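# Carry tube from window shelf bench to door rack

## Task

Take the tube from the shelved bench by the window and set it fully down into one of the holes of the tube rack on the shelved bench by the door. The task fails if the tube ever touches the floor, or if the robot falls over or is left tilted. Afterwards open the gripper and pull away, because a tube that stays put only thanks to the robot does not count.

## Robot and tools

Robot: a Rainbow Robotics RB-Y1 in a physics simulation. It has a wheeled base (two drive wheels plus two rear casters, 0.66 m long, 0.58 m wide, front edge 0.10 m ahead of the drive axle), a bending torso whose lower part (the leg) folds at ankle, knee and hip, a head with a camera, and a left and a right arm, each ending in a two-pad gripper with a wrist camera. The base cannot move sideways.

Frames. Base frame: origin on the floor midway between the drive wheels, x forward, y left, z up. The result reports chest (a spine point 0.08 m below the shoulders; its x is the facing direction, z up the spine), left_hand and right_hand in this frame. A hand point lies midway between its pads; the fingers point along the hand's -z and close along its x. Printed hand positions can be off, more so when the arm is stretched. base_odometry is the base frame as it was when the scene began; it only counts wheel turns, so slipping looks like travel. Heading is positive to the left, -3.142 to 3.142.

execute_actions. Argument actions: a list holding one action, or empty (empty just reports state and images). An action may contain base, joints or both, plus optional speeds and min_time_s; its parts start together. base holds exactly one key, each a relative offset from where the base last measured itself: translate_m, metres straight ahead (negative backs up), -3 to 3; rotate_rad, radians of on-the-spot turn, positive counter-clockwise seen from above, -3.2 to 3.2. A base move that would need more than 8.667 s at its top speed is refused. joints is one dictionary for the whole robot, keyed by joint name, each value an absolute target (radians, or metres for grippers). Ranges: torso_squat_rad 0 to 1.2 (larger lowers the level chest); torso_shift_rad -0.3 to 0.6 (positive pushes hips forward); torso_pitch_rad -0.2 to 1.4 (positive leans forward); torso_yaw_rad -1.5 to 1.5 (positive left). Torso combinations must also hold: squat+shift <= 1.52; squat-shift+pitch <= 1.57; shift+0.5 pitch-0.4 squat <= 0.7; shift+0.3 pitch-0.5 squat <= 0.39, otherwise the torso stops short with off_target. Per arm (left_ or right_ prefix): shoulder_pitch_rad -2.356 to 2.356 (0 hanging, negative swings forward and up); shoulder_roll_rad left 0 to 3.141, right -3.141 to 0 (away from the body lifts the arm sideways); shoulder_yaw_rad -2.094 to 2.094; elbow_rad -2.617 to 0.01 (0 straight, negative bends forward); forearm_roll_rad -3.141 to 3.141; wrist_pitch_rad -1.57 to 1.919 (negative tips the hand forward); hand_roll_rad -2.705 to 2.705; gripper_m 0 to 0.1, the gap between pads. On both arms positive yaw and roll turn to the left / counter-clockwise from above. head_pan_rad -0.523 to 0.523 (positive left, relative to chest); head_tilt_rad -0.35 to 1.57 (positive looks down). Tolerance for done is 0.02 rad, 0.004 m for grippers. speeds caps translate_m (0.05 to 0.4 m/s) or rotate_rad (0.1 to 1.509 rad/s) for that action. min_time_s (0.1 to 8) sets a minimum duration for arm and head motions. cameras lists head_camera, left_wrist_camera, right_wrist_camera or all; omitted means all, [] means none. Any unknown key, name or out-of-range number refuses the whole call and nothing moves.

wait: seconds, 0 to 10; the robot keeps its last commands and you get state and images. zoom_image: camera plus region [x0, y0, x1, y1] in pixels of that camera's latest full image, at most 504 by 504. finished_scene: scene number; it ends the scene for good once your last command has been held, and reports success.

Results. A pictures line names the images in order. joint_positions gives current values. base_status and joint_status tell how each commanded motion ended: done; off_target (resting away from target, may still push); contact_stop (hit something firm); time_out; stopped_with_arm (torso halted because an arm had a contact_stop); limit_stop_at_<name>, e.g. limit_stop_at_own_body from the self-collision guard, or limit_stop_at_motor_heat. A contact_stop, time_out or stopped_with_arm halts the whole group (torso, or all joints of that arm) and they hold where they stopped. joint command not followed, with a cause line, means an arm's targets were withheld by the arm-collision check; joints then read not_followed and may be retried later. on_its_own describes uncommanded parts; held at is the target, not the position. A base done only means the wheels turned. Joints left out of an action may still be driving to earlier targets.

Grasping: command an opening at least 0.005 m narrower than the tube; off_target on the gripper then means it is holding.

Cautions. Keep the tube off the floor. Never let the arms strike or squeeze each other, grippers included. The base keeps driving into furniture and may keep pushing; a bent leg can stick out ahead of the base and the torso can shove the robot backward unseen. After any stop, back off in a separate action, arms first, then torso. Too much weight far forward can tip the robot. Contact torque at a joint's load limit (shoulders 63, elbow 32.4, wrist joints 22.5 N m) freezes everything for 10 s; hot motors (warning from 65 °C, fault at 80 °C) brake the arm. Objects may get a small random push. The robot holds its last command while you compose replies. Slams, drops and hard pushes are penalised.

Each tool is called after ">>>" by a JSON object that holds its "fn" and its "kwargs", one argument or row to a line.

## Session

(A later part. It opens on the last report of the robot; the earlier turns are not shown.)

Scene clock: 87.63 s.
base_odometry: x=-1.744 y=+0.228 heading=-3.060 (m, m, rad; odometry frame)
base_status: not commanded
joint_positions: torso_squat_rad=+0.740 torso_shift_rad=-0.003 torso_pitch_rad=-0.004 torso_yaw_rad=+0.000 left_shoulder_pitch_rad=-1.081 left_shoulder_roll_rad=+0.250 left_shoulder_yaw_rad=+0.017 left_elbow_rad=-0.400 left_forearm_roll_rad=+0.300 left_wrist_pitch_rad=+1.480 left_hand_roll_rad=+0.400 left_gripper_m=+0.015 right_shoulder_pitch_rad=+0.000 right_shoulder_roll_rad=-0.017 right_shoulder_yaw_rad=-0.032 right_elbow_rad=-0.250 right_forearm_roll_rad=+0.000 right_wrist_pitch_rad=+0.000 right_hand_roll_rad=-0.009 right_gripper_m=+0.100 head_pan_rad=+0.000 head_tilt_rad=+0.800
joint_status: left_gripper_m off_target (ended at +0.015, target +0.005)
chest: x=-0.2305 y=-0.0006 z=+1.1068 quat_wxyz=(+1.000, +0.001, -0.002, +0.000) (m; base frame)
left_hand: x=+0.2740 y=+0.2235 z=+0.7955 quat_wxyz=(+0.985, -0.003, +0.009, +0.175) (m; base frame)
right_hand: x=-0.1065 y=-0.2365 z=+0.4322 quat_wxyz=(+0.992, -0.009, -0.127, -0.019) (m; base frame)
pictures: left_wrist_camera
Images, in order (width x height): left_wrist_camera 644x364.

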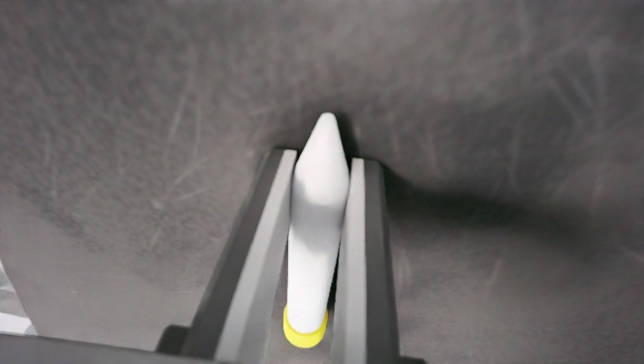

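>>> {"fn": "execute_actions", "kwargs": {
  "actions": [
    {"base":{"translate_m":-0.4},"joints":{"torso_squat_rad":0.35}}
  ],
  "cameras": []
}}

>>> {"fn": "execute_actions", "kwargs": {
  "actions": [
    {"base":{"rotate_rad":3.1},"joints":{"left_hand_roll_rad":1.6,"left_wrist_pitch_rad":-0.09,"head_tilt_rad":0.4}}
  ],
  "cameras": ["head_camera"]
}}

>>> {"fn": "execute_actions", "kwargs": {
  "actions": [
    {"base":{"translate_m":2.6}}
  ],
  "cameras": ["head_camera"]
}}

Scene clock: 98.67 s.
base_odometry: x=-1.345 y=+0.261 heading=-3.058 (m, m, rad; odometry frame)
base_status: done
joint_positions: torso_squat_rad=+0.350 torso_shift_rad=-0.002 torso_pitch_rad=-0.004 torso_yaw_rad=+0.000 left_shoulder_pitch_rad=-1.080 left_shoulder_roll_rad=+0.250 left_shoulder_yaw_rad=+0.017 left_elbow_rad=-0.400 left_forearm_roll_rad=+0.300 left_wrist_pitch_rad=+1.480 left_hand_roll_rad=+0.400 left_gripper_m=+0.015 right_shoulder_pitch_rad=+0.000 right_shoulder_roll_rad=-0.017 right_shoulder_yaw_rad=-0.032 right_elbow_rad=-0.250 right_forearm_roll_rad=+0.000 right_wrist_pitch_rad=+0.000 right_hand_roll_rad=-0.009 right_gripper_m=+0.100 head_pan_rad=+0.000 head_tilt_rad=+0.800
joint_status: all done
chest: x=-0.2308 y=-0.0007 z=+1.2475 quat_wxyz=(+1.000, +0.001, -0.002, +0.000) (m; base frame)
left_hand: x=+0.2735 y=+0.2234 z=+0.9359 quat_wxyz=(+0.985, -0.003, +0.010, +0.175) (m; base frame)
right_hand: x=-0.1070 y=-0.2366 z=+0.5728 quat_wxyz=(+0.992, -0.009, -0.127, -0.019) (m; base frame)
pictures: none
No camera images: the call's "cameras" was empty. Leave "cameras" out to get every camera's image.

Scene clock: 104.10 s.
base_odometry: x=-1.345 y=+0.261 heading=+0.041 (m, m, rad; odometry frame)
base_status: done
joint_positions: torso_squat_rad=+0.350 torso_shift_rad=-0.003 torso_pitch_rad=-0.004 torso_yaw_rad=+0.000 left_shoulder_pitch_rad=-1.080 left_shoulder_roll_rad=+0.250 left_shoulder_yaw_rad=+0.017 left_elbow_rad=-0.400 left_forearm_roll_rad=+0.300 left_wrist_pitch_rad=-0.090 left_hand_roll_rad=+1.600 left_gripper_m=+0.015 right_shoulder_pitch_rad=+0.000 right_shoulder_roll_rad=-0.017 right_shoulder_yaw_rad=-0.032 right_elbow_rad=-0.250 right_forearm_roll_rad=+0.000 right_wrist_pitch_rad=+0.000 right_hand_roll_rad=-0.009 right_gripper_m=+0.100 head_pan_rad=+0.000 head_tilt_rad=+0.400
joint_status: all done
chest: x=-0.2308 y=-0.0007 z=+1.2475 quat_wxyz=(+1.000, +0.001, -0.002, +0.000) (m; base frame)
left_hand: x=+0.5079 y=+0.2144 z=+1.1622 quat_wxyz=(+0.507, -0.517, -0.473, +0.502) (m; base frame)
right_hand: x=-0.1070 y=-0.2366 z=+0.5728 quat_wxyz=(+0.992, -0.009, -0.127, -0.019) (m; base frame)
pictures: head_camera
Images, in order (width x height): head_camera 896x504.

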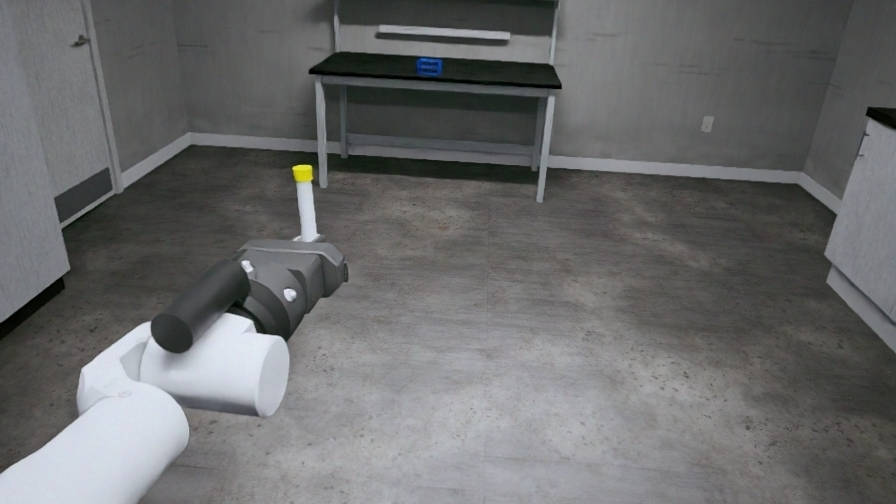

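Scene clock: 112.07 s.
base_odometry: x=+1.253 y=+0.369 heading=+0.042 (m, m, rad; odometry frame)
base_status: done
joint_positions: torso_squat_rad=+0.350 torso_shift_rad=-0.002 torso_pitch_rad=-0.004 torso_yaw_rad=+0.000 left_shoulder_pitch_rad=-1.080 left_shoulder_roll_rad=+0.250 left_shoulder_yaw_rad=+0.017 left_elbow_rad=-0.400 left_forearm_roll_rad=+0.300 left_wrist_pitch_rad=-0.090 left_hand_roll_rad=+1.600 left_gripper_m=+0.015 right_shoulder_pitch_rad=+0.000 right_shoulder_roll_rad=-0.017 right_shoulder_yaw_rad=-0.032 right_elbow_rad=-0.250 right_forearm_roll_rad=+0.000 right_wrist_pitch_rad=+0.000 right_hand_roll_rad=-0.009 right_gripper_m=+0.100 head_pan_rad=+0.000 head_tilt_rad=+0.400
joint_status: not commanded
chest: x=-0.2307 y=-0.0007 z=+1.2475 quat_wxyz=(+1.000, +0.001, -0.002, +0.000) (m; base frame)
left_hand: x=+0.5080 y=+0.2144 z=+1.1621 quat_wxyz=(+0.507, -0.517, -0.473, +0.502) (m; base frame)
right_hand: x=-0.1069 y=-0.2366 z=+0.5728 quat_wxyz=(+0.992, -0.009, -0.127, -0.019) (m; base frame)
pictures: head_camera
Images, in order (width x height): head_camera 896x504.

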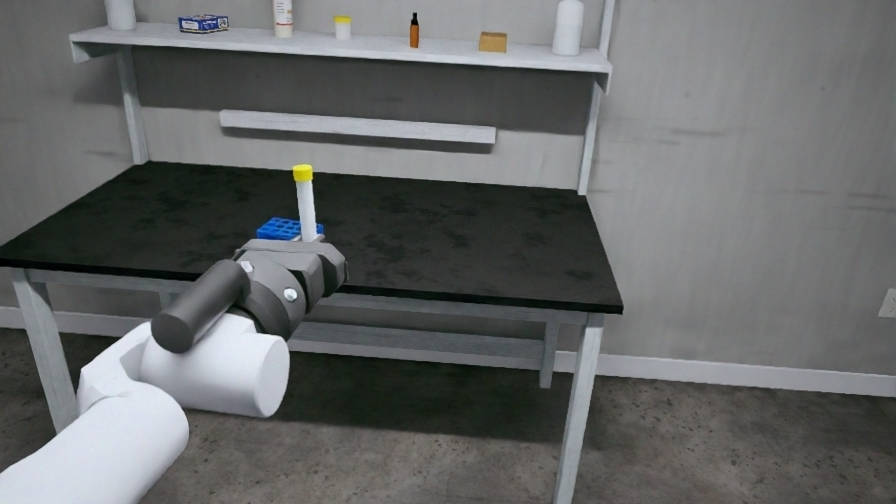

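>>> {"fn": "execute_actions", "kwargs": {
  "actions": [
    {"base":{"rotate_rad":0.13}}
  ],
  "cameras": []
}}

>>> {"fn": "execute_actions", "kwargs": {
  "actions": [
    {"base":{"translate_m":0.85},"joints":{"head_tilt_rad":0.7,"torso_squat_rad":0.7}}
  ],
  "cameras": ["head_camera","left_wrist_camera"]
}}

Scene clock: 118.00 s.
base_odometry: x=+1.253 y=+0.369 heading=+0.171 (m, m, rad; odometry frame)
base_status: done
joint_positions: torso_squat_rad=+0.350 torso_shift_rad=-0.002 torso_pitch_rad=-0.004 torso_yaw_rad=+0.000 left_shoulder_pitch_rad=-1.080 left_shoulder_roll_rad=+0.250 left_shoulder_yaw_rad=+0.017 left_elbow_rad=-0.400 left_forearm_roll_rad=+0.300 left_wrist_pitch_rad=-0.090 left_hand_roll_rad=+1.600 left_gripper_m=+0.015 right_shoulder_pitch_rad=+0.000 right_shoulder_roll_rad=-0.017 right_shoulder_yaw_rad=-0.032 right_elbow_rad=-0.250 right_forearm_roll_rad=+0.000 right_wrist_pitch_rad=+0.000 right_hand_roll_rad=-0.009 right_gripper_m=+0.100 head_pan_rad=+0.000 head_tilt_rad=+0.400
joint_status: not commanded
chest: x=-0.2307 y=-0.0007 z=+1.2475 quat_wxyz=(+1.000, +0.001, -0.002, +0.000) (m; base frame)
left_hand: x=+0.5080 y=+0.2144 z=+1.1621 quat_wxyz=(+0.507, -0.517, -0.473, +0.502) (m; base frame)
right_hand: x=-0.1069 y=-0.2366 z=+0.5728 quat_wxyz=(+0.992, -0.009, -0.127, -0.019) (m; base frame)
pictures: none
No camera images: the call's "cameras" was empty. Leave "cameras" out to get every camera's image.

Scene clock: 121.57 s.
base_odometry: x=+2.091 y=+0.514 heading=+0.172 (m, m, rad; odometry frame)
base_status: done
joint_positions: torso_squat_rad=+0.700 torso_shift_rad=-0.002 torso_pitch_rad=-0.004 torso_yaw_rad=+0.000 left_shoulder_pitch_rad=-1.080 left_shoulder_roll_rad=+0.250 left_shoulder_yaw_rad=+0.017 left_elbow_rad=-0.400 left_forearm_roll_rad=+0.300 left_wrist_pitch_rad=-0.090 left_hand_roll_rad=+1.600 left_gripper_m=+0.015 right_shoulder_pitch_rad=+0.000 right_shoulder_roll_rad=-0.017 right_shoulder_yaw_rad=-0.032 right_elbow_rad=-0.250 right_forearm_roll_rad=+0.000 right_wrist_pitch_rad=+0.000 right_hand_roll_rad=-0.009 right_gripper_m=+0.100 head_pan_rad=+0.000 head_tilt_rad=+0.700
joint_status: all done
chest: x=-0.2304 y=-0.0006 z=+1.1253 quat_wxyz=(+1.000, +0.001, -0.002, +0.000) (m; base frame)
left_hand: x=+0.5083 y=+0.2145 z=+1.0398 quat_wxyz=(+0.507, -0.517, -0.473, +0.502) (m; base frame)
right_hand: x=-0.1066 y=-0.2365 z=+0.4506 quat_wxyz=(+0.992, -0.009, -0.127, -0.019) (m; base frame)
pictures: head_camera, left_wrist_camera
Images, in order (width x height): head_camera 896x504, left_wrist_camera 644x364.

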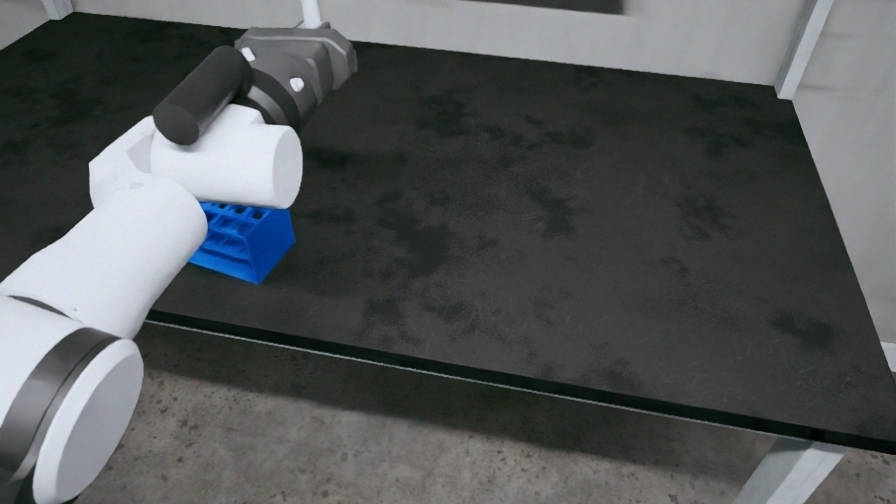

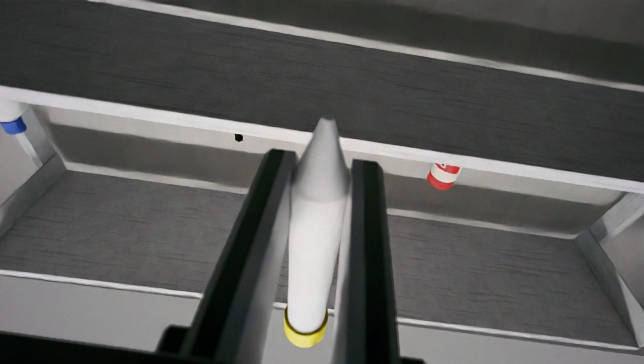

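>>> {"fn": "execute_actions", "kwargs": {
  "actions": [
    {"joints":{"torso_squat_rad":0.88}}
  ],
  "cameras": ["head_camera","left_wrist_camera"]
}}

Scene clock: 125.17 s.
base_odometry: x=+2.091 y=+0.514 heading=+0.172 (m, m, rad; odometry frame)
base_status: not commanded
joint_positions: torso_squat_rad=+0.880 torso_shift_rad=-0.002 torso_pitch_rad=-0.004 torso_yaw_rad=+0.000 left_shoulder_pitch_rad=-1.080 left_shoulder_roll_rad=+0.250 left_shoulder_yaw_rad=+0.017 left_elbow_rad=-0.400 left_forearm_roll_rad=+0.300 left_wrist_pitch_rad=-0.090 left_hand_roll_rad=+1.600 left_gripper_m=+0.015 right_shoulder_pitch_rad=+0.000 right_shoulder_roll_rad=-0.017 right_shoulder_yaw_rad=-0.032 right_elbow_rad=-0.250 right_forearm_roll_rad=+0.000 right_wrist_pitch_rad=+0.000 right_hand_roll_rad=-0.009 right_gripper_m=+0.100 head_pan_rad=+0.000 head_tilt_rad=+0.700
joint_status: all done
chest: x=-0.2303 y=-0.0006 z=+1.0359 quat_wxyz=(+1.000, +0.001, -0.002, +0.000) (m; base frame)
left_hand: x=+0.5084 y=+0.2145 z=+0.9505 quat_wxyz=(+0.507, -0.517, -0.473, +0.502) (m; base frame)
right_hand: x=-0.1064 y=-0.2364 z=+0.3612 quat_wxyz=(+0.992, -0.009, -0.127, -0.019) (m; base frame)
pictures: head_camera, left_wrist_camera
Images, in order (width x height): head_camera 896x504, left_wrist_camera 644x364.

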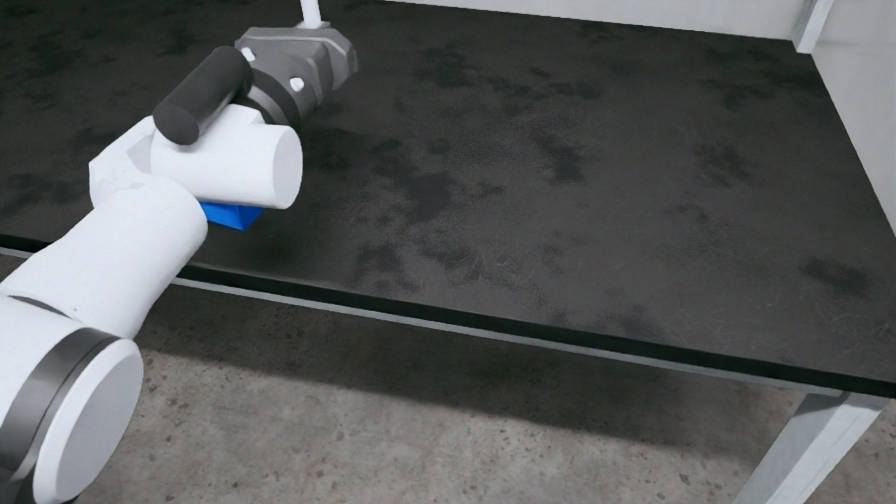

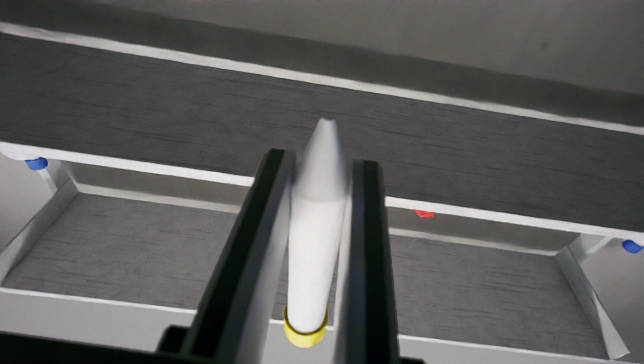

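Overshot; back up.

>>> {"fn": "execute_actions", "kwargs": {
  "actions": [
    {"base":{"translate_m":-0.15}}
  ],
  "cameras": ["head_camera","left_wrist_camera"]
}}

Scene clock: 129.93 s.
base_odometry: x=+1.943 y=+0.488 heading=+0.170 (m, m, rad; odometry frame)
base_status: done
joint_positions: torso_squat_rad=+0.880 torso_shift_rad=-0.002 torso_pitch_rad=-0.004 torso_yaw_rad=+0.000 left_shoulder_pitch_rad=-1.080 left_shoulder_roll_rad=+0.250 left_shoulder_yaw_rad=+0.017 left_elbow_rad=-0.400 left_forearm_roll_rad=+0.300 left_wrist_pitch_rad=-0.090 left_hand_roll_rad=+1.600 left_gripper_m=+0.015 right_shoulder_pitch_rad=+0.000 right_shoulder_roll_rad=-0.017 right_shoulder_yaw_rad=-0.032 right_elbow_rad=-0.250 right_forearm_roll_rad=+0.000 right_wrist_pitch_rad=+0.000 right_hand_roll_rad=-0.009 right_gripper_m=+0.100 head_pan_rad=+0.000 head_tilt_rad=+0.700
joint_status: not commanded
chest: x=-0.2303 y=-0.0006 z=+1.0359 quat_wxyz=(+1.000, +0.001, -0.002, +0.000) (m; base frame)
left_hand: x=+0.5084 y=+0.2145 z=+0.9506 quat_wxyz=(+0.507, -0.517, -0.473, +0.502) (m; base frame)
right_hand: x=-0.1065 y=-0.2364 z=+0.3612 quat_wxyz=(+0.992, -0.009, -0.127, -0.019) (m; base frame)
pictures: head_camera, left_wrist_camera
Images, in order (width x height): head_camera 896x504, left_wrist_camera 644x364.

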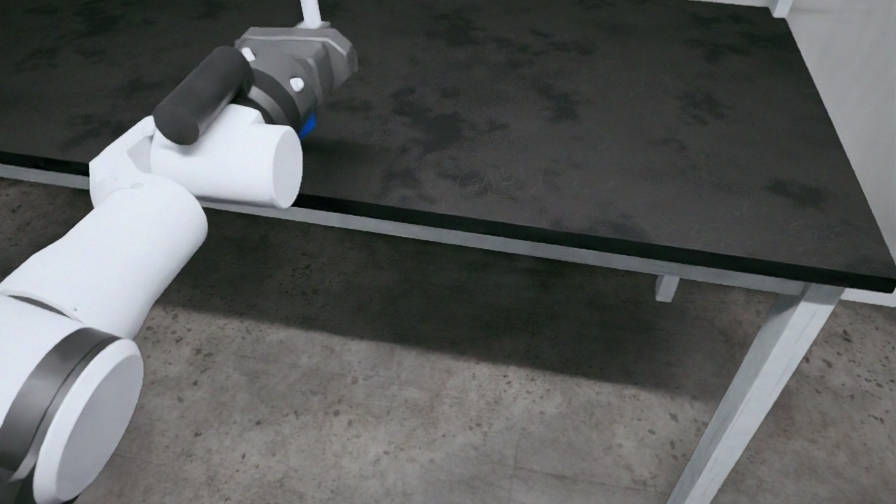

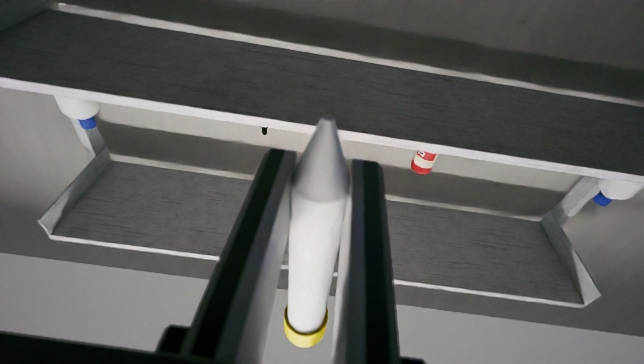

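>>> {"fn": "execute_actions", "kwargs": {
  "actions": [
    {"base":{"translate_m":-0.05},"joints":{"torso_squat_rad":0.98}}
  ],
  "cameras": ["head_camera","left_wrist_camera"]
}}

Scene clock: 133.37 s.
base_odometry: x=+1.894 y=+0.480 heading=+0.170 (m, m, rad; odometry frame)
base_status: done
joint_positions: torso_squat_rad=+0.980 torso_shift_rad=-0.002 torso_pitch_rad=-0.004 torso_yaw_rad=+0.000 left_shoulder_pitch_rad=-1.080 left_shoulder_roll_rad=+0.250 left_shoulder_yaw_rad=+0.017 left_elbow_rad=-0.400 left_forearm_roll_rad=+0.300 left_wrist_pitch_rad=-0.090 left_hand_roll_rad=+1.600 left_gripper_m=+0.015 right_shoulder_pitch_rad=+0.000 right_shoulder_roll_rad=-0.017 right_shoulder_yaw_rad=-0.032 right_elbow_rad=-0.250 right_forearm_roll_rad=+0.000 right_wrist_pitch_rad=+0.000 right_hand_roll_rad=-0.009 right_gripper_m=+0.100 head_pan_rad=+0.000 head_tilt_rad=+0.700
joint_status: all done
chest: x=-0.2301 y=-0.0005 z=+0.9798 quat_wxyz=(+1.000, +0.001, -0.002, +0.000) (m; base frame)
left_hand: x=+0.5086 y=+0.2145 z=+0.8944 quat_wxyz=(+0.507, -0.517, -0.473, +0.502) (m; base frame)
right_hand: x=-0.1064 y=-0.2364 z=+0.3051 quat_wxyz=(+0.992, -0.009, -0.127, -0.019) (m; base frame)
pictures: head_camera, left_wrist_camera
Images, in order (width x height): head_camera 896x504, left_wrist_camera 644x364.

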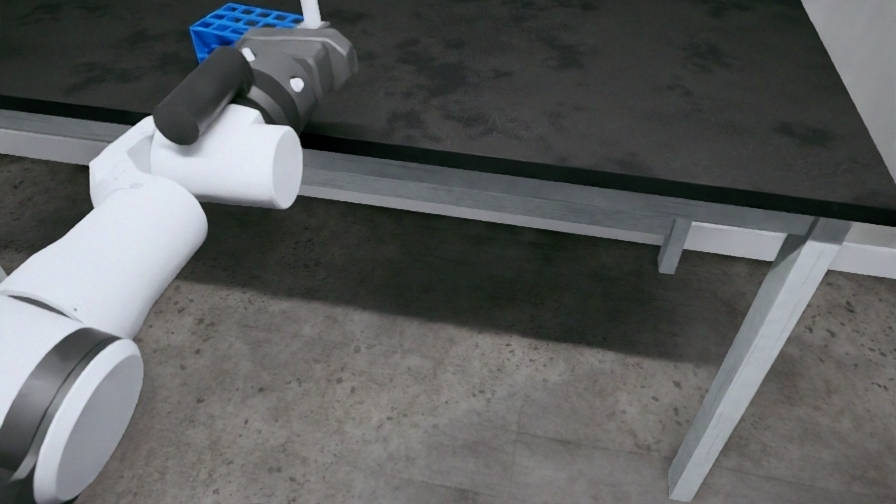

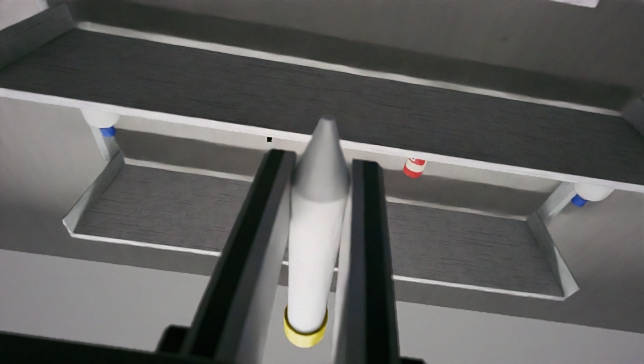

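>>> {"fn": "execute_actions", "kwargs": {
  "actions": [
    {"base":{"rotate_rad":0.1},"joints":{"torso_squat_rad":0.85,"head_tilt_rad":0.5}}
  ],
  "cameras": []
}}

>>> {"fn": "execute_actions", "kwargs": {
  "actions": [
    {"base":{"translate_m":0.1}}
  ],
  "cameras": ["head_camera"]
}}

Scene clock: 138.07 s.
base_odometry: x=+1.894 y=+0.480 heading=+0.269 (m, m, rad; odometry frame)
base_status: done
joint_positions: torso_squat_rad=+0.850 torso_shift_rad=-0.002 torso_pitch_rad=-0.004 torso_yaw_rad=+0.000 left_shoulder_pitch_rad=-1.080 left_shoulder_roll_rad=+0.250 left_shoulder_yaw_rad=+0.017 left_elbow_rad=-0.400 left_forearm_roll_rad=+0.300 left_wrist_pitch_rad=-0.090 left_hand_roll_rad=+1.600 left_gripper_m=+0.015 right_shoulder_pitch_rad=+0.000 right_shoulder_roll_rad=-0.017 right_shoulder_yaw_rad=-0.032 right_elbow_rad=-0.250 right_forearm_roll_rad=+0.000 right_wrist_pitch_rad=+0.000 right_hand_roll_rad=-0.009 right_gripper_m=+0.100 head_pan_rad=+0.000 head_tilt_rad=+0.500
joint_status: all done
chest: x=-0.2302 y=-0.0006 z=+1.0519 quat_wxyz=(+1.000, +0.001, -0.002, +0.000) (m; base frame)
left_hand: x=+0.5085 y=+0.2145 z=+0.9665 quat_wxyz=(+0.507, -0.517, -0.473, +0.502) (m; base frame)
right_hand: x=-0.1066 y=-0.2364 z=+0.3772 quat_wxyz=(+0.992, -0.009, -0.127, -0.019) (m; base frame)
pictures: none
No camera images: the call's "cameras" was empty. Leave "cameras" out to get every camera's image.

Scene clock: 139.73 s.
base_odometry: x=+1.990 y=+0.507 heading=+0.270 (m, m, rad; odometry frame)
base_status: done
joint_positions: torso_squat_rad=+0.850 torso_shift_rad=-0.002 torso_pitch_rad=-0.004 torso_yaw_rad=+0.000 left_shoulder_pitch_rad=-1.080 left_shoulder_roll_rad=+0.250 left_shoulder_yaw_rad=+0.017 left_elbow_rad=-0.400 left_forearm_roll_rad=+0.300 left_wrist_pitch_rad=-0.090 left_hand_roll_rad=+1.600 left_gripper_m=+0.015 right_shoulder_pitch_rad=+0.000 right_shoulder_roll_rad=-0.017 right_shoulder_yaw_rad=-0.032 right_elbow_rad=-0.250 right_forearm_roll_rad=+0.000 right_wrist_pitch_rad=+0.000 right_hand_roll_rad=-0.009 right_gripper_m=+0.100 head_pan_rad=+0.000 head_tilt_rad=+0.500
joint_status: not commanded
chest: x=-0.2302 y=-0.0006 z=+1.0519 quat_wxyz=(+1.000, +0.001, -0.002, +0.000) (m; base frame)
left_hand: x=+0.5085 y=+0.2145 z=+0.9665 quat_wxyz=(+0.507, -0.517, -0.473, +0.502) (m; base frame)
right_hand: x=-0.1064 y=-0.2364 z=+0.3772 quat_wxyz=(+0.992, -0.009, -0.127, -0.019) (m; base frame)
pictures: head_camera
Images, in order (width x height): head_camera 896x504.

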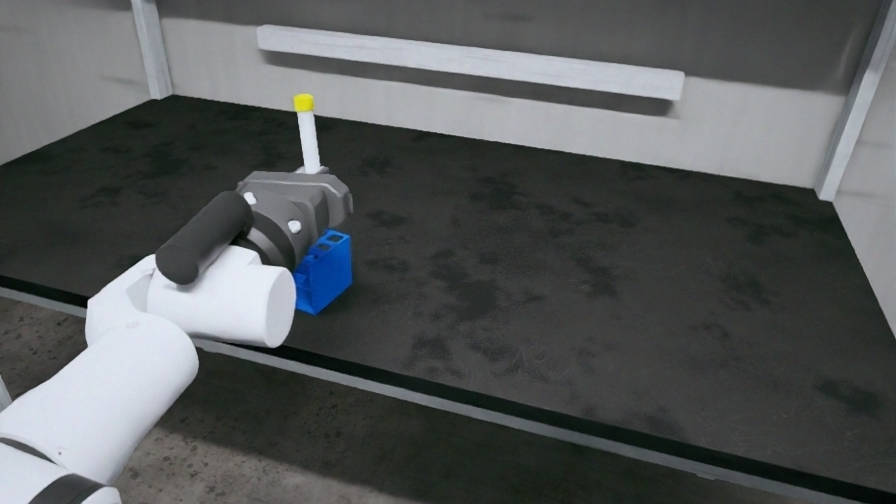

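Looks above it; lower slowly.

>>> {"fn": "execute_actions", "kwargs": {
  "actions": [
    {"joints":{"torso_squat_rad":0.97}}
  ],
  "cameras": ["head_camera","left_wrist_camera"]
}}

Scene clock: 143.37 s.
base_odometry: x=+1.990 y=+0.507 heading=+0.270 (m, m, rad; odometry frame)
base_status: not commanded
joint_positions: torso_squat_rad=+0.970 torso_shift_rad=-0.002 torso_pitch_rad=-0.004 torso_yaw_rad=+0.000 left_shoulder_pitch_rad=-1.080 left_shoulder_roll_rad=+0.250 left_shoulder_yaw_rad=+0.017 left_elbow_rad=-0.400 left_forearm_roll_rad=+0.300 left_wrist_pitch_rad=-0.090 left_hand_roll_rad=+1.600 left_gripper_m=+0.015 right_shoulder_pitch_rad=+0.000 right_shoulder_roll_rad=-0.017 right_shoulder_yaw_rad=-0.032 right_elbow_rad=-0.250 right_forearm_roll_rad=+0.000 right_wrist_pitch_rad=+0.000 right_hand_roll_rad=-0.009 right_gripper_m=+0.100 head_pan_rad=+0.000 head_tilt_rad=+0.500
joint_status: all done
chest: x=-0.2301 y=-0.0005 z=+0.9856 quat_wxyz=(+1.000, +0.001, -0.002, +0.000) (m; base frame)
left_hand: x=+0.5086 y=+0.2145 z=+0.9003 quat_wxyz=(+0.507, -0.517, -0.473, +0.502) (m; base frame)
right_hand: x=-0.1062 y=-0.2364 z=+0.3109 quat_wxyz=(+0.992, -0.009, -0.127, -0.019) (m; base frame)
pictures: head_camera, left_wrist_camera
Images, in order (width x height): head_camera 896x504, left_wrist_camera 644x364.

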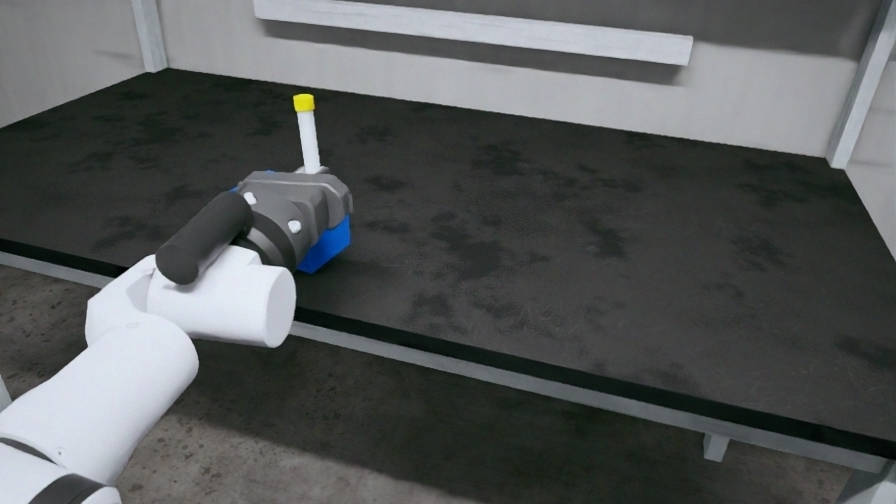

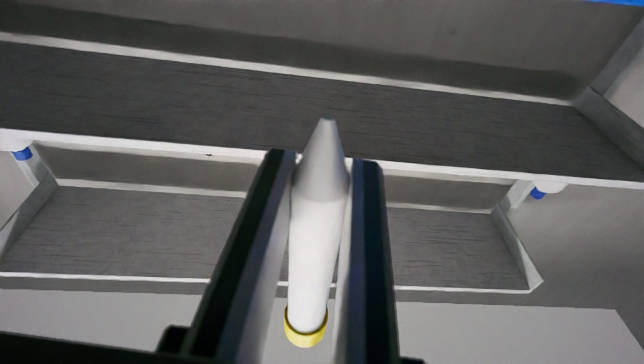

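>>> {"fn": "execute_actions", "kwargs": {
  "actions": [
    {"joints":{"torso_squat_rad":1.03}}
  ],
  "cameras": ["left_wrist_camera"]
}}

Scene clock: 146.40 s.
base_odometry: x=+1.990 y=+0.507 heading=+0.270 (m, m, rad; odometry frame)
base_status: not commanded
joint_positions: torso_squat_rad=+1.030 torso_shift_rad=-0.002 torso_pitch_rad=-0.004 torso_yaw_rad=+0.000 left_shoulder_pitch_rad=-1.080 left_shoulder_roll_rad=+0.250 left_shoulder_yaw_rad=+0.017 left_elbow_rad=-0.400 left_forearm_roll_rad=+0.300 left_wrist_pitch_rad=-0.090 left_hand_roll_rad=+1.600 left_gripper_m=+0.015 right_shoulder_pitch_rad=+0.000 right_shoulder_roll_rad=-0.017 right_shoulder_yaw_rad=-0.032 right_elbow_rad=-0.250 right_forearm_roll_rad=+0.000 right_wrist_pitch_rad=+0.000 right_hand_roll_rad=-0.009 right_gripper_m=+0.100 head_pan_rad=+0.000 head_tilt_rad=+0.500
joint_status: all done
chest: x=-0.2301 y=-0.0005 z=+0.9503 quat_wxyz=(+1.000, +0.001, -0.002, +0.000) (m; base frame)
left_hand: x=+0.5086 y=+0.2146 z=+0.8649 quat_wxyz=(+0.507, -0.517, -0.473, +0.502) (m; base frame)
right_hand: x=-0.1062 y=-0.2364 z=+0.2756 quat_wxyz=(+0.992, -0.009, -0.127, -0.019) (m; base frame)
pictures: left_wrist_camera
Images, in order (width x height): left_wrist_camera 644x364.

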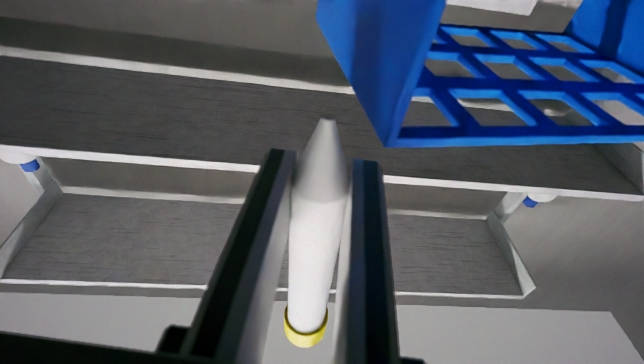

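>>> {"fn": "execute_actions", "kwargs": {
  "actions": [
    {"joints":{"torso_squat_rad":0.93}}
  ],
  "cameras": []
}}

>>> {"fn": "execute_actions", "kwargs": {
  "actions": [
    {"base":{"rotate_rad":0.1}}
  ],
  "cameras": []
}}

>>> {"fn": "execute_actions", "kwargs": {
  "actions": [
    {"joints":{"torso_squat_rad":1.01}}
  ],
  "cameras": ["left_wrist_camera"]
}}

Scene clock: 151.13 s.
base_odometry: x=+1.990 y=+0.507 heading=+0.270 (m, m, rad; odometry frame)
base_status: not commanded
joint_positions: torso_squat_rad=+0.930 torso_shift_rad=-0.002 torso_pitch_rad=-0.004 torso_yaw_rad=+0.000 left_shoulder_pitch_rad=-1.080 left_shoulder_roll_rad=+0.250 left_shoulder_yaw_rad=+0.017 left_elbow_rad=-0.400 left_forearm_roll_rad=+0.300 left_wrist_pitch_rad=-0.090 left_hand_roll_rad=+1.600 left_gripper_m=+0.015 right_shoulder_pitch_rad=+0.000 right_shoulder_roll_rad=-0.017 right_shoulder_yaw_rad=-0.032 right_elbow_rad=-0.250 right_forearm_roll_rad=+0.000 right_wrist_pitch_rad=+0.000 right_hand_roll_rad=-0.009 right_gripper_m=+0.100 head_pan_rad=+0.000 head_tilt_rad=+0.500
joint_status: all done
chest: x=-0.2301 y=-0.0006 z=+1.0084 quat_wxyz=(+1.000, +0.001, -0.002, +0.000) (m; base frame)
left_hand: x=+0.5086 y=+0.2145 z=+0.9229 quat_wxyz=(+0.507, -0.517, -0.473, +0.502) (m; base frame)
right_hand: x=-0.1064 y=-0.2364 z=+0.3337 quat_wxyz=(+0.992, -0.009, -0.127, -0.019) (m; base frame)
pictures: none
No camera images: the call's "cameras" was empty. Leave "cameras" out to get every camera's image.

Scene clock: 152.83 s.
base_odometry: x=+1.990 y=+0.507 heading=+0.369 (m, m, rad; odometry frame)
base_status: done
joint_positions: torso_squat_rad=+0.930 torso_shift_rad=-0.002 torso_pitch_rad=-0.004 torso_yaw_rad=+0.000 left_shoulder_pitch_rad=-1.080 left_shoulder_roll_rad=+0.250 left_shoulder_yaw_rad=+0.017 left_elbow_rad=-0.400 left_forearm_roll_rad=+0.300 left_wrist_pitch_rad=-0.090 left_hand_roll_rad=+1.600 left_gripper_m=+0.015 right_shoulder_pitch_rad=+0.000 right_shoulder_roll_rad=-0.017 right_shoulder_yaw_rad=-0.032 right_elbow_rad=-0.250 right_forearm_roll_rad=+0.000 right_wrist_pitch_rad=+0.000 right_hand_roll_rad=-0.009 right_gripper_m=+0.100 head_pan_rad=+0.000 head_tilt_rad=+0.500
joint_status: not commanded
chest: x=-0.2301 y=-0.0006 z=+1.0084 quat_wxyz=(+1.000, +0.001, -0.002, +0.000) (m; base frame)
left_hand: x=+0.5086 y=+0.2145 z=+0.9230 quat_wxyz=(+0.507, -0.517, -0.473, +0.502) (m; base frame)
right_hand: x=-0.1064 y=-0.2364 z=+0.3337 quat_wxyz=(+0.992, -0.009, -0.127, -0.019) (m; base frame)
pictures: none
No camera images: the call's "cameras" was empty. Leave "cameras" out to get every camera's image.

Scene clock: 153.83 s.
base_odometry: x=+1.990 y=+0.507 heading=+0.369 (m, m, rad; odometry frame)
base_status: not commanded
joint_positions: torso_squat_rad=+1.010 torso_shift_rad=-0.002 torso_pitch_rad=-0.004 torso_yaw_rad=+0.000 left_shoulder_pitch_rad=-1.080 left_shoulder_roll_rad=+0.250 left_shoulder_yaw_rad=+0.017 left_elbow_rad=-0.400 left_forearm_roll_rad=+0.300 left_wrist_pitch_rad=-0.090 left_hand_roll_rad=+1.600 left_gripper_m=+0.015 right_shoulder_pitch_rad=+0.000 right_shoulder_roll_rad=-0.017 right_shoulder_yaw_rad=-0.032 right_elbow_rad=-0.250 right_forearm_roll_rad=+0.000 right_wrist_pitch_rad=+0.000 right_hand_roll_rad=-0.009 right_gripper_m=+0.100 head_pan_rad=+0.000 head_tilt_rad=+0.500
joint_status: all done
chest: x=-0.2301 y=-0.0005 z=+0.9622 quat_wxyz=(+1.000, +0.001, -0.002, +0.000) (m; base frame)
left_hand: x=+0.5086 y=+0.2145 z=+0.8768 quat_wxyz=(+0.507, -0.517, -0.473, +0.502) (m; base frame)
right_hand: x=-0.1062 y=-0.2364 z=+0.2875 quat_wxyz=(+0.992, -0.009, -0.127, -0.019) (m; base frame)
pictures: left_wrist_camera
Images, in order (width x height): left_wrist_camera 644x364.

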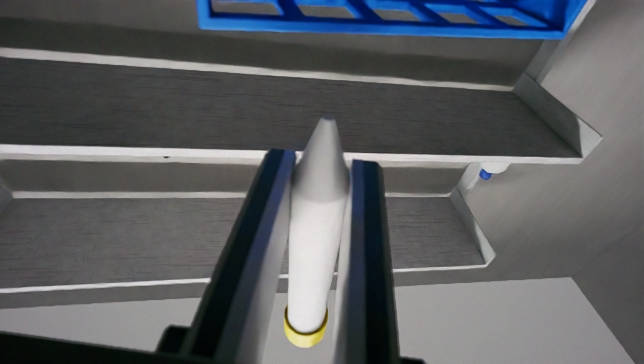

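Lower a bit and release.

>>> {"fn": "execute_actions", "kwargs": {
  "actions": [
    {"joints":{"torso_squat_rad":1.05}}
  ],
  "cameras": ["left_wrist_camera"]
}}

Scene clock: 156.73 s.
base_odometry: x=+1.990 y=+0.507 heading=+0.369 (m, m, rad; odometry frame)
base_status: not commanded
joint_positions: torso_squat_rad=+1.050 torso_shift_rad=-0.002 torso_pitch_rad=-0.004 torso_yaw_rad=+0.000 left_shoulder_pitch_rad=-1.080 left_shoulder_roll_rad=+0.250 left_shoulder_yaw_rad=+0.017 left_elbow_rad=-0.400 left_forearm_roll_rad=+0.300 left_wrist_pitch_rad=-0.090 left_hand_roll_rad=+1.600 left_gripper_m=+0.015 right_shoulder_pitch_rad=+0.000 right_shoulder_roll_rad=-0.017 right_shoulder_yaw_rad=-0.032 right_elbow_rad=-0.250 right_forearm_roll_rad=+0.000 right_wrist_pitch_rad=+0.000 right_hand_roll_rad=-0.009 right_gripper_m=+0.100 head_pan_rad=+0.000 head_tilt_rad=+0.500
joint_status: all done
chest: x=-0.2300 y=-0.0005 z=+0.9382 quat_wxyz=(+1.000, +0.001, -0.002, +0.000) (m; base frame)
left_hand: x=+0.5087 y=+0.2146 z=+0.8528 quat_wxyz=(+0.507, -0.517, -0.473, +0.502) (m; base frame)
right_hand: x=-0.1062 y=-0.2364 z=+0.2635 quat_wxyz=(+0.992, -0.009, -0.127, -0.019) (m; base frame)
pictures: left_wrist_camera
Images, in order (width x height): left_wrist_camera 644x364.

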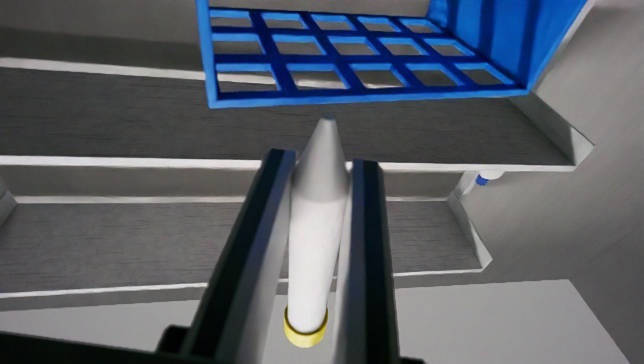

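>>> {"fn": "execute_actions", "kwargs": {
  "actions": [
    {"joints":{"torso_squat_rad":0.95}}
  ],
  "cameras": []
}}

>>> {"fn": "execute_actions", "kwargs": {
  "actions": [
    {"base":{"translate_m":0.05}}
  ],
  "cameras": []
}}

>>> {"fn": "execute_actions", "kwargs": {
  "actions": [
    {"joints":{"torso_squat_rad":1.04}}
  ],
  "cameras": ["left_wrist_camera"]
}}

Scene clock: 163.97 s.
base_odometry: x=+1.990 y=+0.507 heading=+0.369 (m, m, rad; odometry frame)
base_status: not commanded
joint_positions: torso_squat_rad=+0.950 torso_shift_rad=-0.002 torso_pitch_rad=-0.004 torso_yaw_rad=+0.000 left_shoulder_pitch_rad=-1.080 left_shoulder_roll_rad=+0.250 left_shoulder_yaw_rad=+0.017 left_elbow_rad=-0.400 left_forearm_roll_rad=+0.300 left_wrist_pitch_rad=-0.090 left_hand_roll_rad=+1.600 left_gripper_m=+0.015 right_shoulder_pitch_rad=+0.000 right_shoulder_roll_rad=-0.017 right_shoulder_yaw_rad=-0.032 right_elbow_rad=-0.250 right_forearm_roll_rad=+0.000 right_wrist_pitch_rad=+0.000 right_hand_roll_rad=-0.009 right_gripper_m=+0.100 head_pan_rad=+0.000 head_tilt_rad=+0.500
joint_status: all done
chest: x=-0.2301 y=-0.0006 z=+0.9971 quat_wxyz=(+1.000, +0.001, -0.002, +0.000) (m; base frame)
left_hand: x=+0.5086 y=+0.2145 z=+0.9116 quat_wxyz=(+0.507, -0.517, -0.473, +0.502) (m; base frame)
right_hand: x=-0.1064 y=-0.2364 z=+0.3224 quat_wxyz=(+0.992, -0.009, -0.127, -0.019) (m; base frame)
pictures: none
No camera images: the call's "cameras" was empty. Leave "cameras" out to get every camera's image.

Scene clock: 165.27 s.
base_odometry: x=+2.037 y=+0.525 heading=+0.370 (m, m, rad; odometry frame)
base_status: done
joint_positions: torso_squat_rad=+0.950 torso_shift_rad=-0.002 torso_pitch_rad=-0.004 torso_yaw_rad=+0.000 left_shoulder_pitch_rad=-1.080 left_shoulder_roll_rad=+0.250 left_shoulder_yaw_rad=+0.017 left_elbow_rad=-0.400 left_forearm_roll_rad=+0.300 left_wrist_pitch_rad=-0.090 left_hand_roll_rad=+1.600 left_gripper_m=+0.015 right_shoulder_pitch_rad=+0.000 right_shoulder_roll_rad=-0.017 right_shoulder_yaw_rad=-0.032 right_elbow_rad=-0.250 right_forearm_roll_rad=+0.000 right_wrist_pitch_rad=+0.000 right_hand_roll_rad=-0.009 right_gripper_m=+0.100 head_pan_rad=+0.000 head_tilt_rad=+0.500
joint_status: not commanded
chest: x=-0.2301 y=-0.0005 z=+0.9971 quat_wxyz=(+1.000, +0.001, -0.002, +0.000) (m; base frame)
left_hand: x=+0.5086 y=+0.2145 z=+0.9115 quat_wxyz=(+0.507, -0.517, -0.473, +0.502) (m; base frame)
right_hand: x=-0.1063 y=-0.2364 z=+0.3224 quat_wxyz=(+0.992, -0.009, -0.127, -0.019) (m; base frame)
pictures: none
No camera images: the call's "cameras" was empty. Leave "cameras" out to get every camera's image.

Scene clock: 166.33 s.
base_odometry: x=+2.037 y=+0.525 heading=+0.370 (m, m, rad; odometry frame)
base_status: not commanded
joint_positions: torso_squat_rad=+1.040 torso_shift_rad=-0.002 torso_pitch_rad=-0.004 torso_yaw_rad=+0.000 left_shoulder_pitch_rad=-1.080 left_shoulder_roll_rad=+0.250 left_shoulder_yaw_rad=+0.017 left_elbow_rad=-0.400 left_forearm_roll_rad=+0.300 left_wrist_pitch_rad=-0.090 left_hand_roll_rad=+1.600 left_gripper_m=+0.015 right_shoulder_pitch_rad=+0.000 right_shoulder_roll_rad=-0.017 right_shoulder_yaw_rad=-0.032 right_elbow_rad=-0.250 right_forearm_roll_rad=+0.000 right_wrist_pitch_rad=+0.000 right_hand_roll_rad=-0.009 right_gripper_m=+0.100 head_pan_rad=+0.000 head_tilt_rad=+0.500
joint_status: all done
chest: x=-0.2301 y=-0.0005 z=+0.9443 quat_wxyz=(+1.000, +0.001, -0.002, +0.000) (m; base frame)
left_hand: x=+0.5086 y=+0.2146 z=+0.8589 quat_wxyz=(+0.507, -0.517, -0.473, +0.502) (m; base frame)
right_hand: x=-0.1061 y=-0.2364 z=+0.2696 quat_wxyz=(+0.992, -0.009, -0.127, -0.019) (m; base frame)
pictures: left_wrist_camera
Images, in order (width x height): left_wrist_camera 644x364.

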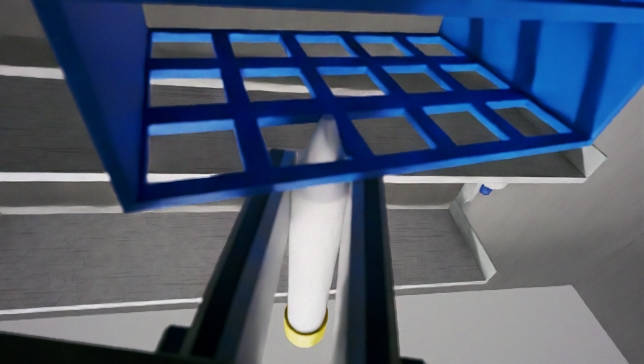

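Tip is in a hole. Release and back off.

>>> {"fn": "execute_actions", "kwargs": {
  "actions": [
    {"joints":{"left_gripper_m":0.08}}
  ],
  "cameras": []
}}

>>> {"fn": "execute_actions", "kwargs": {
  "actions": [
    {"base":{"translate_m":-0.35}}
  ],
  "cameras": ["head_camera"]
}}

Scene clock: 172.83 s.
base_odometry: x=+2.037 y=+0.525 heading=+0.370 (m, m, rad; odometry frame)
base_status: not commanded
joint_positions: torso_squat_rad=+1.040 torso_shift_rad=-0.002 torso_pitch_rad=-0.004 torso_yaw_rad=+0.000 left_shoulder_pitch_rad=-1.080 left_shoulder_roll_rad=+0.250 left_shoulder_yaw_rad=+0.017 left_elbow_rad=-0.400 left_forearm_roll_rad=+0.300 left_wrist_pitch_rad=-0.090 left_hand_roll_rad=+1.600 left_gripper_m=+0.080 right_shoulder_pitch_rad=+0.000 right_shoulder_roll_rad=-0.017 right_shoulder_yaw_rad=-0.032 right_elbow_rad=-0.250 right_forearm_roll_rad=+0.000 right_wrist_pitch_rad=+0.000 right_hand_roll_rad=-0.009 right_gripper_m=+0.100 head_pan_rad=+0.000 head_tilt_rad=+0.500
joint_status: all done
chest: x=-0.2301 y=-0.0005 z=+0.9443 quat_wxyz=(+1.000, +0.001, -0.002, +0.000) (m; base frame)
left_hand: x=+0.5086 y=+0.2146 z=+0.8589 quat_wxyz=(+0.507, -0.517, -0.473, +0.502) (m; base frame)
right_hand: x=-0.1061 y=-0.2364 z=+0.2696 quat_wxyz=(+0.992, -0.009, -0.127, -0.019) (m; base frame)
pictures: none
No camera images: the call's "cameras" was empty. Leave "cameras" out to get every camera's image.

Scene clock: 175.37 s.
base_odometry: x=+1.711 y=+0.398 heading=+0.371 (m, m, rad; odometry frame)
base_status: done
joint_positions: torso_squat_rad=+1.040 torso_shift_rad=-0.002 torso_pitch_rad=-0.004 torso_yaw_rad=+0.000 left_shoulder_pitch_rad=-1.080 left_shoulder_roll_rad=+0.250 left_shoulder_yaw_rad=+0.017 left_elbow_rad=-0.400 left_forearm_roll_rad=+0.300 left_wrist_pitch_rad=-0.090 left_hand_roll_rad=+1.600 left_gripper_m=+0.080 right_shoulder_pitch_rad=+0.000 right_shoulder_roll_rad=-0.017 right_shoulder_yaw_rad=-0.032 right_elbow_rad=-0.250 right_forearm_roll_rad=+0.000 right_wrist_pitch_rad=+0.000 right_hand_roll_rad=-0.009 right_gripper_m=+0.100 head_pan_rad=+0.000 head_tilt_rad=+0.500
joint_status: not commanded
chest: x=-0.2300 y=-0.0005 z=+0.9443 quat_wxyz=(+1.000, +0.001, -0.002, +0.000) (m; base frame)
left_hand: x=+0.5087 y=+0.2146 z=+0.8589 quat_wxyz=(+0.507, -0.517, -0.473, +0.502) (m; base frame)
right_hand: x=-0.1063 y=-0.2364 z=+0.2696 quat_wxyz=(+0.992, -0.009, -0.127, -0.019) (m; base frame)
pictures: head_camera
Images, in order (width x height): head_camera 896x504.

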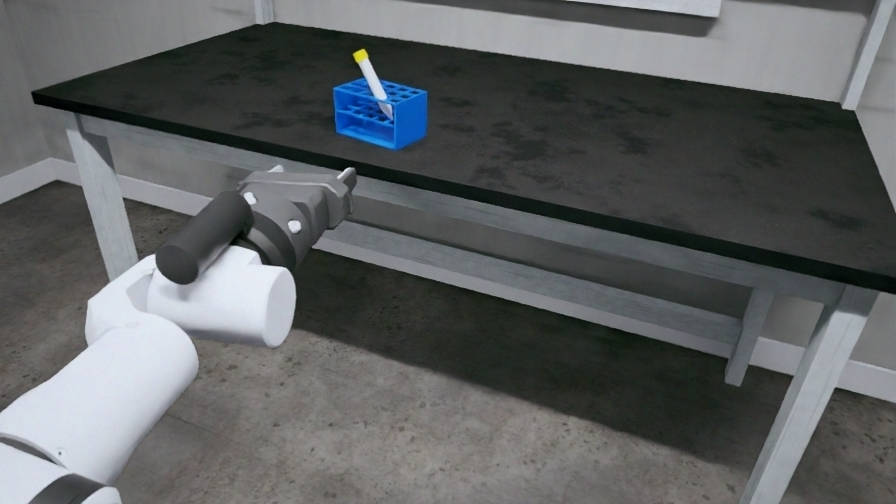

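>>> {"fn": "execute_actions", "kwargs": {
  "actions": [
    {"base":{"translate_m":0.35},"joints":{"torso_squat_rad":0.93,"left_gripper_m":0.1}}
  ],
  "cameras": []
}}

>>> {"fn": "execute_actions", "kwargs": {
  "actions": [
    {"joints":{"left_gripper_m":0.02}}
  ],
  "cameras": ["left_wrist_camera"]
}}

>>> {"fn": "execute_actions", "kwargs": {
  "actions": [
    {"joints":{"left_gripper_m":0.08}}
  ],
  "cameras": []
}}

>>> {"fn": "execute_actions", "kwargs": {
  "actions": [
    {"base":{"translate_m":-0.35}}
  ],
  "cameras": ["head_camera"]
}}

Scene clock: 182.33 s.
base_odometry: x=+2.037 y=+0.525 heading=+0.372 (m, m, rad; odometry frame)
base_status: done
joint_positions: torso_squat_rad=+0.930 torso_shift_rad=-0.002 torso_pitch_rad=-0.004 torso_yaw_rad=+0.000 left_shoulder_pitch_rad=-1.080 left_shoulder_roll_rad=+0.250 left_shoulder_yaw_rad=+0.017 left_elbow_rad=-0.400 left_forearm_roll_rad=+0.300 left_wrist_pitch_rad=-0.090 left_hand_roll_rad=+1.600 left_gripper_m=+0.099 right_shoulder_pitch_rad=+0.000 right_shoulder_roll_rad=-0.017 right_shoulder_yaw_rad=-0.032 right_elbow_rad=-0.250 right_forearm_roll_rad=+0.000 right_wrist_pitch_rad=+0.000 right_hand_roll_rad=-0.009 right_gripper_m=+0.100 head_pan_rad=+0.000 head_tilt_rad=+0.500
joint_status: all done
chest: x=-0.2301 y=-0.0006 z=+1.0084 quat_wxyz=(+1.000, +0.001, -0.002, +0.000) (m; base frame)
left_hand: x=+0.5086 y=+0.2145 z=+0.9230 quat_wxyz=(+0.507, -0.517, -0.473, +0.502) (m; base frame)
right_hand: x=-0.1064 y=-0.2364 z=+0.3337 quat_wxyz=(+0.992, -0.009, -0.127, -0.019) (m; base frame)
pictures: none
No camera images: the call's "cameras" was empty. Leave "cameras" out to get every camera's image.

Scene clock: 183.60 s.
base_odometry: x=+2.037 y=+0.525 heading=+0.372 (m, m, rad; odometry frame)
base_status: not commanded
joint_positions: torso_squat_rad=+0.930 torso_shift_rad=-0.002 torso_pitch_rad=-0.004 torso_yaw_rad=+0.000 left_shoulder_pitch_rad=-1.080 left_shoulder_roll_rad=+0.250 left_shoulder_yaw_rad=+0.017 left_elbow_rad=-0.400 left_forearm_roll_rad=+0.300 left_wrist_pitch_rad=-0.090 left_hand_roll_rad=+1.600 left_gripper_m=+0.020 right_shoulder_pitch_rad=+0.000 right_shoulder_roll_rad=-0.017 right_shoulder_yaw_rad=-0.032 right_elbow_rad=-0.250 right_forearm_roll_rad=+0.000 right_wrist_pitch_rad=+0.000 right_hand_roll_rad=-0.009 right_gripper_m=+0.100 head_pan_rad=+0.000 head_tilt_rad=+0.500
joint_status: all done
chest: x=-0.2301 y=-0.0006 z=+1.0084 quat_wxyz=(+1.000, +0.001, -0.002, +0.000) (m; base frame)
left_hand: x=+0.5086 y=+0.2145 z=+0.9230 quat_wxyz=(+0.507, -0.517, -0.473, +0.502) (m; base frame)
right_hand: x=-0.1064 y=-0.2364 z=+0.3337 quat_wxyz=(+0.992, -0.009, -0.127, -0.019) (m; base frame)
pictures: left_wrist_camera
Images, in order (width x height): left_wrist_camera 644x364.

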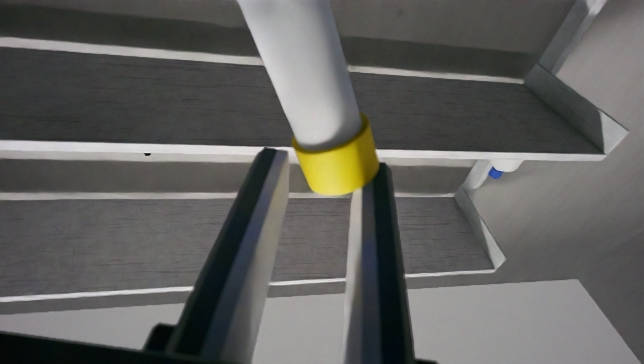

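Scene clock: 184.70 s.
base_odometry: x=+2.037 y=+0.525 heading=+0.372 (m, m, rad; odometry frame)
base_status: not commanded
joint_positions: torso_squat_rad=+0.930 torso_shift_rad=-0.002 torso_pitch_rad=-0.004 torso_yaw_rad=+0.000 left_shoulder_pitch_rad=-1.080 left_shoulder_roll_rad=+0.250 left_shoulder_yaw_rad=+0.017 left_elbow_rad=-0.400 left_forearm_roll_rad=+0.300 left_wrist_pitch_rad=-0.090 left_hand_roll_rad=+1.600 left_gripper_m=+0.080 right_shoulder_pitch_rad=+0.000 right_shoulder_roll_rad=-0.017 right_shoulder_yaw_rad=-0.032 right_elbow_rad=-0.250 right_forearm_roll_rad=+0.000 right_wrist_pitch_rad=+0.000 right_hand_roll_rad=-0.009 right_gripper_m=+0.100 head_pan_rad=+0.000 head_tilt_rad=+0.500
joint_status: all done
chest: x=-0.2301 y=-0.0006 z=+1.0084 quat_wxyz=(+1.000, +0.001, -0.002, +0.000) (m; base frame)
left_hand: x=+0.5086 y=+0.2145 z=+0.9230 quat_wxyz=(+0.507, -0.517, -0.473, +0.502) (m; base frame)
right_hand: x=-0.1064 y=-0.2364 z=+0.3337 quat_wxyz=(+0.992, -0.009, -0.127, -0.019) (m; base frame)
pictures: none
No camera images: the call's "cameras" was empty. Leave "cameras" out to get every camera's image.

Scene clock: 187.17 s.
base_odometry: x=+1.711 y=+0.398 heading=+0.374 (m, m, rad; odometry frame)
base_status: done
joint_positions: torso_squat_rad=+0.930 torso_shift_rad=-0.002 torso_pitch_rad=-0.004 torso_yaw_rad=+0.000 left_shoulder_pitch_rad=-1.080 left_shoulder_roll_rad=+0.250 left_shoulder_yaw_rad=+0.017 left_elbow_rad=-0.400 left_forearm_roll_rad=+0.300 left_wrist_pitch_rad=-0.090 left_hand_roll_rad=+1.600 left_gripper_m=+0.080 right_shoulder_pitch_rad=+0.000 right_shoulder_roll_rad=-0.017 right_shoulder_yaw_rad=-0.032 right_elbow_rad=-0.250 right_forearm_roll_rad=+0.000 right_wrist_pitch_rad=+0.000 right_hand_roll_rad=-0.009 right_gripper_m=+0.100 head_pan_rad=+0.000 head_tilt_rad=+0.500
joint_status: not commanded
chest: x=-0.2302 y=-0.0005 z=+1.0084 quat_wxyz=(+1.000, +0.001, -0.002, +0.000) (m; base frame)
left_hand: x=+0.5085 y=+0.2145 z=+0.9230 quat_wxyz=(+0.507, -0.517, -0.473, +0.502) (m; base frame)
right_hand: x=-0.1064 y=-0.2364 z=+0.3337 quat_wxyz=(+0.992, -0.009, -0.127, -0.019) (m; base frame)
pictures: head_camera
Images, in order (width x height): head_camera 896x504.

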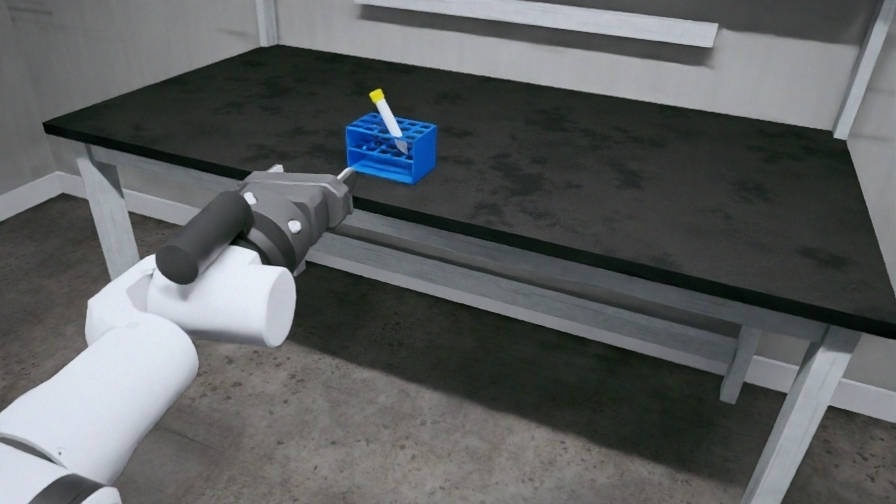

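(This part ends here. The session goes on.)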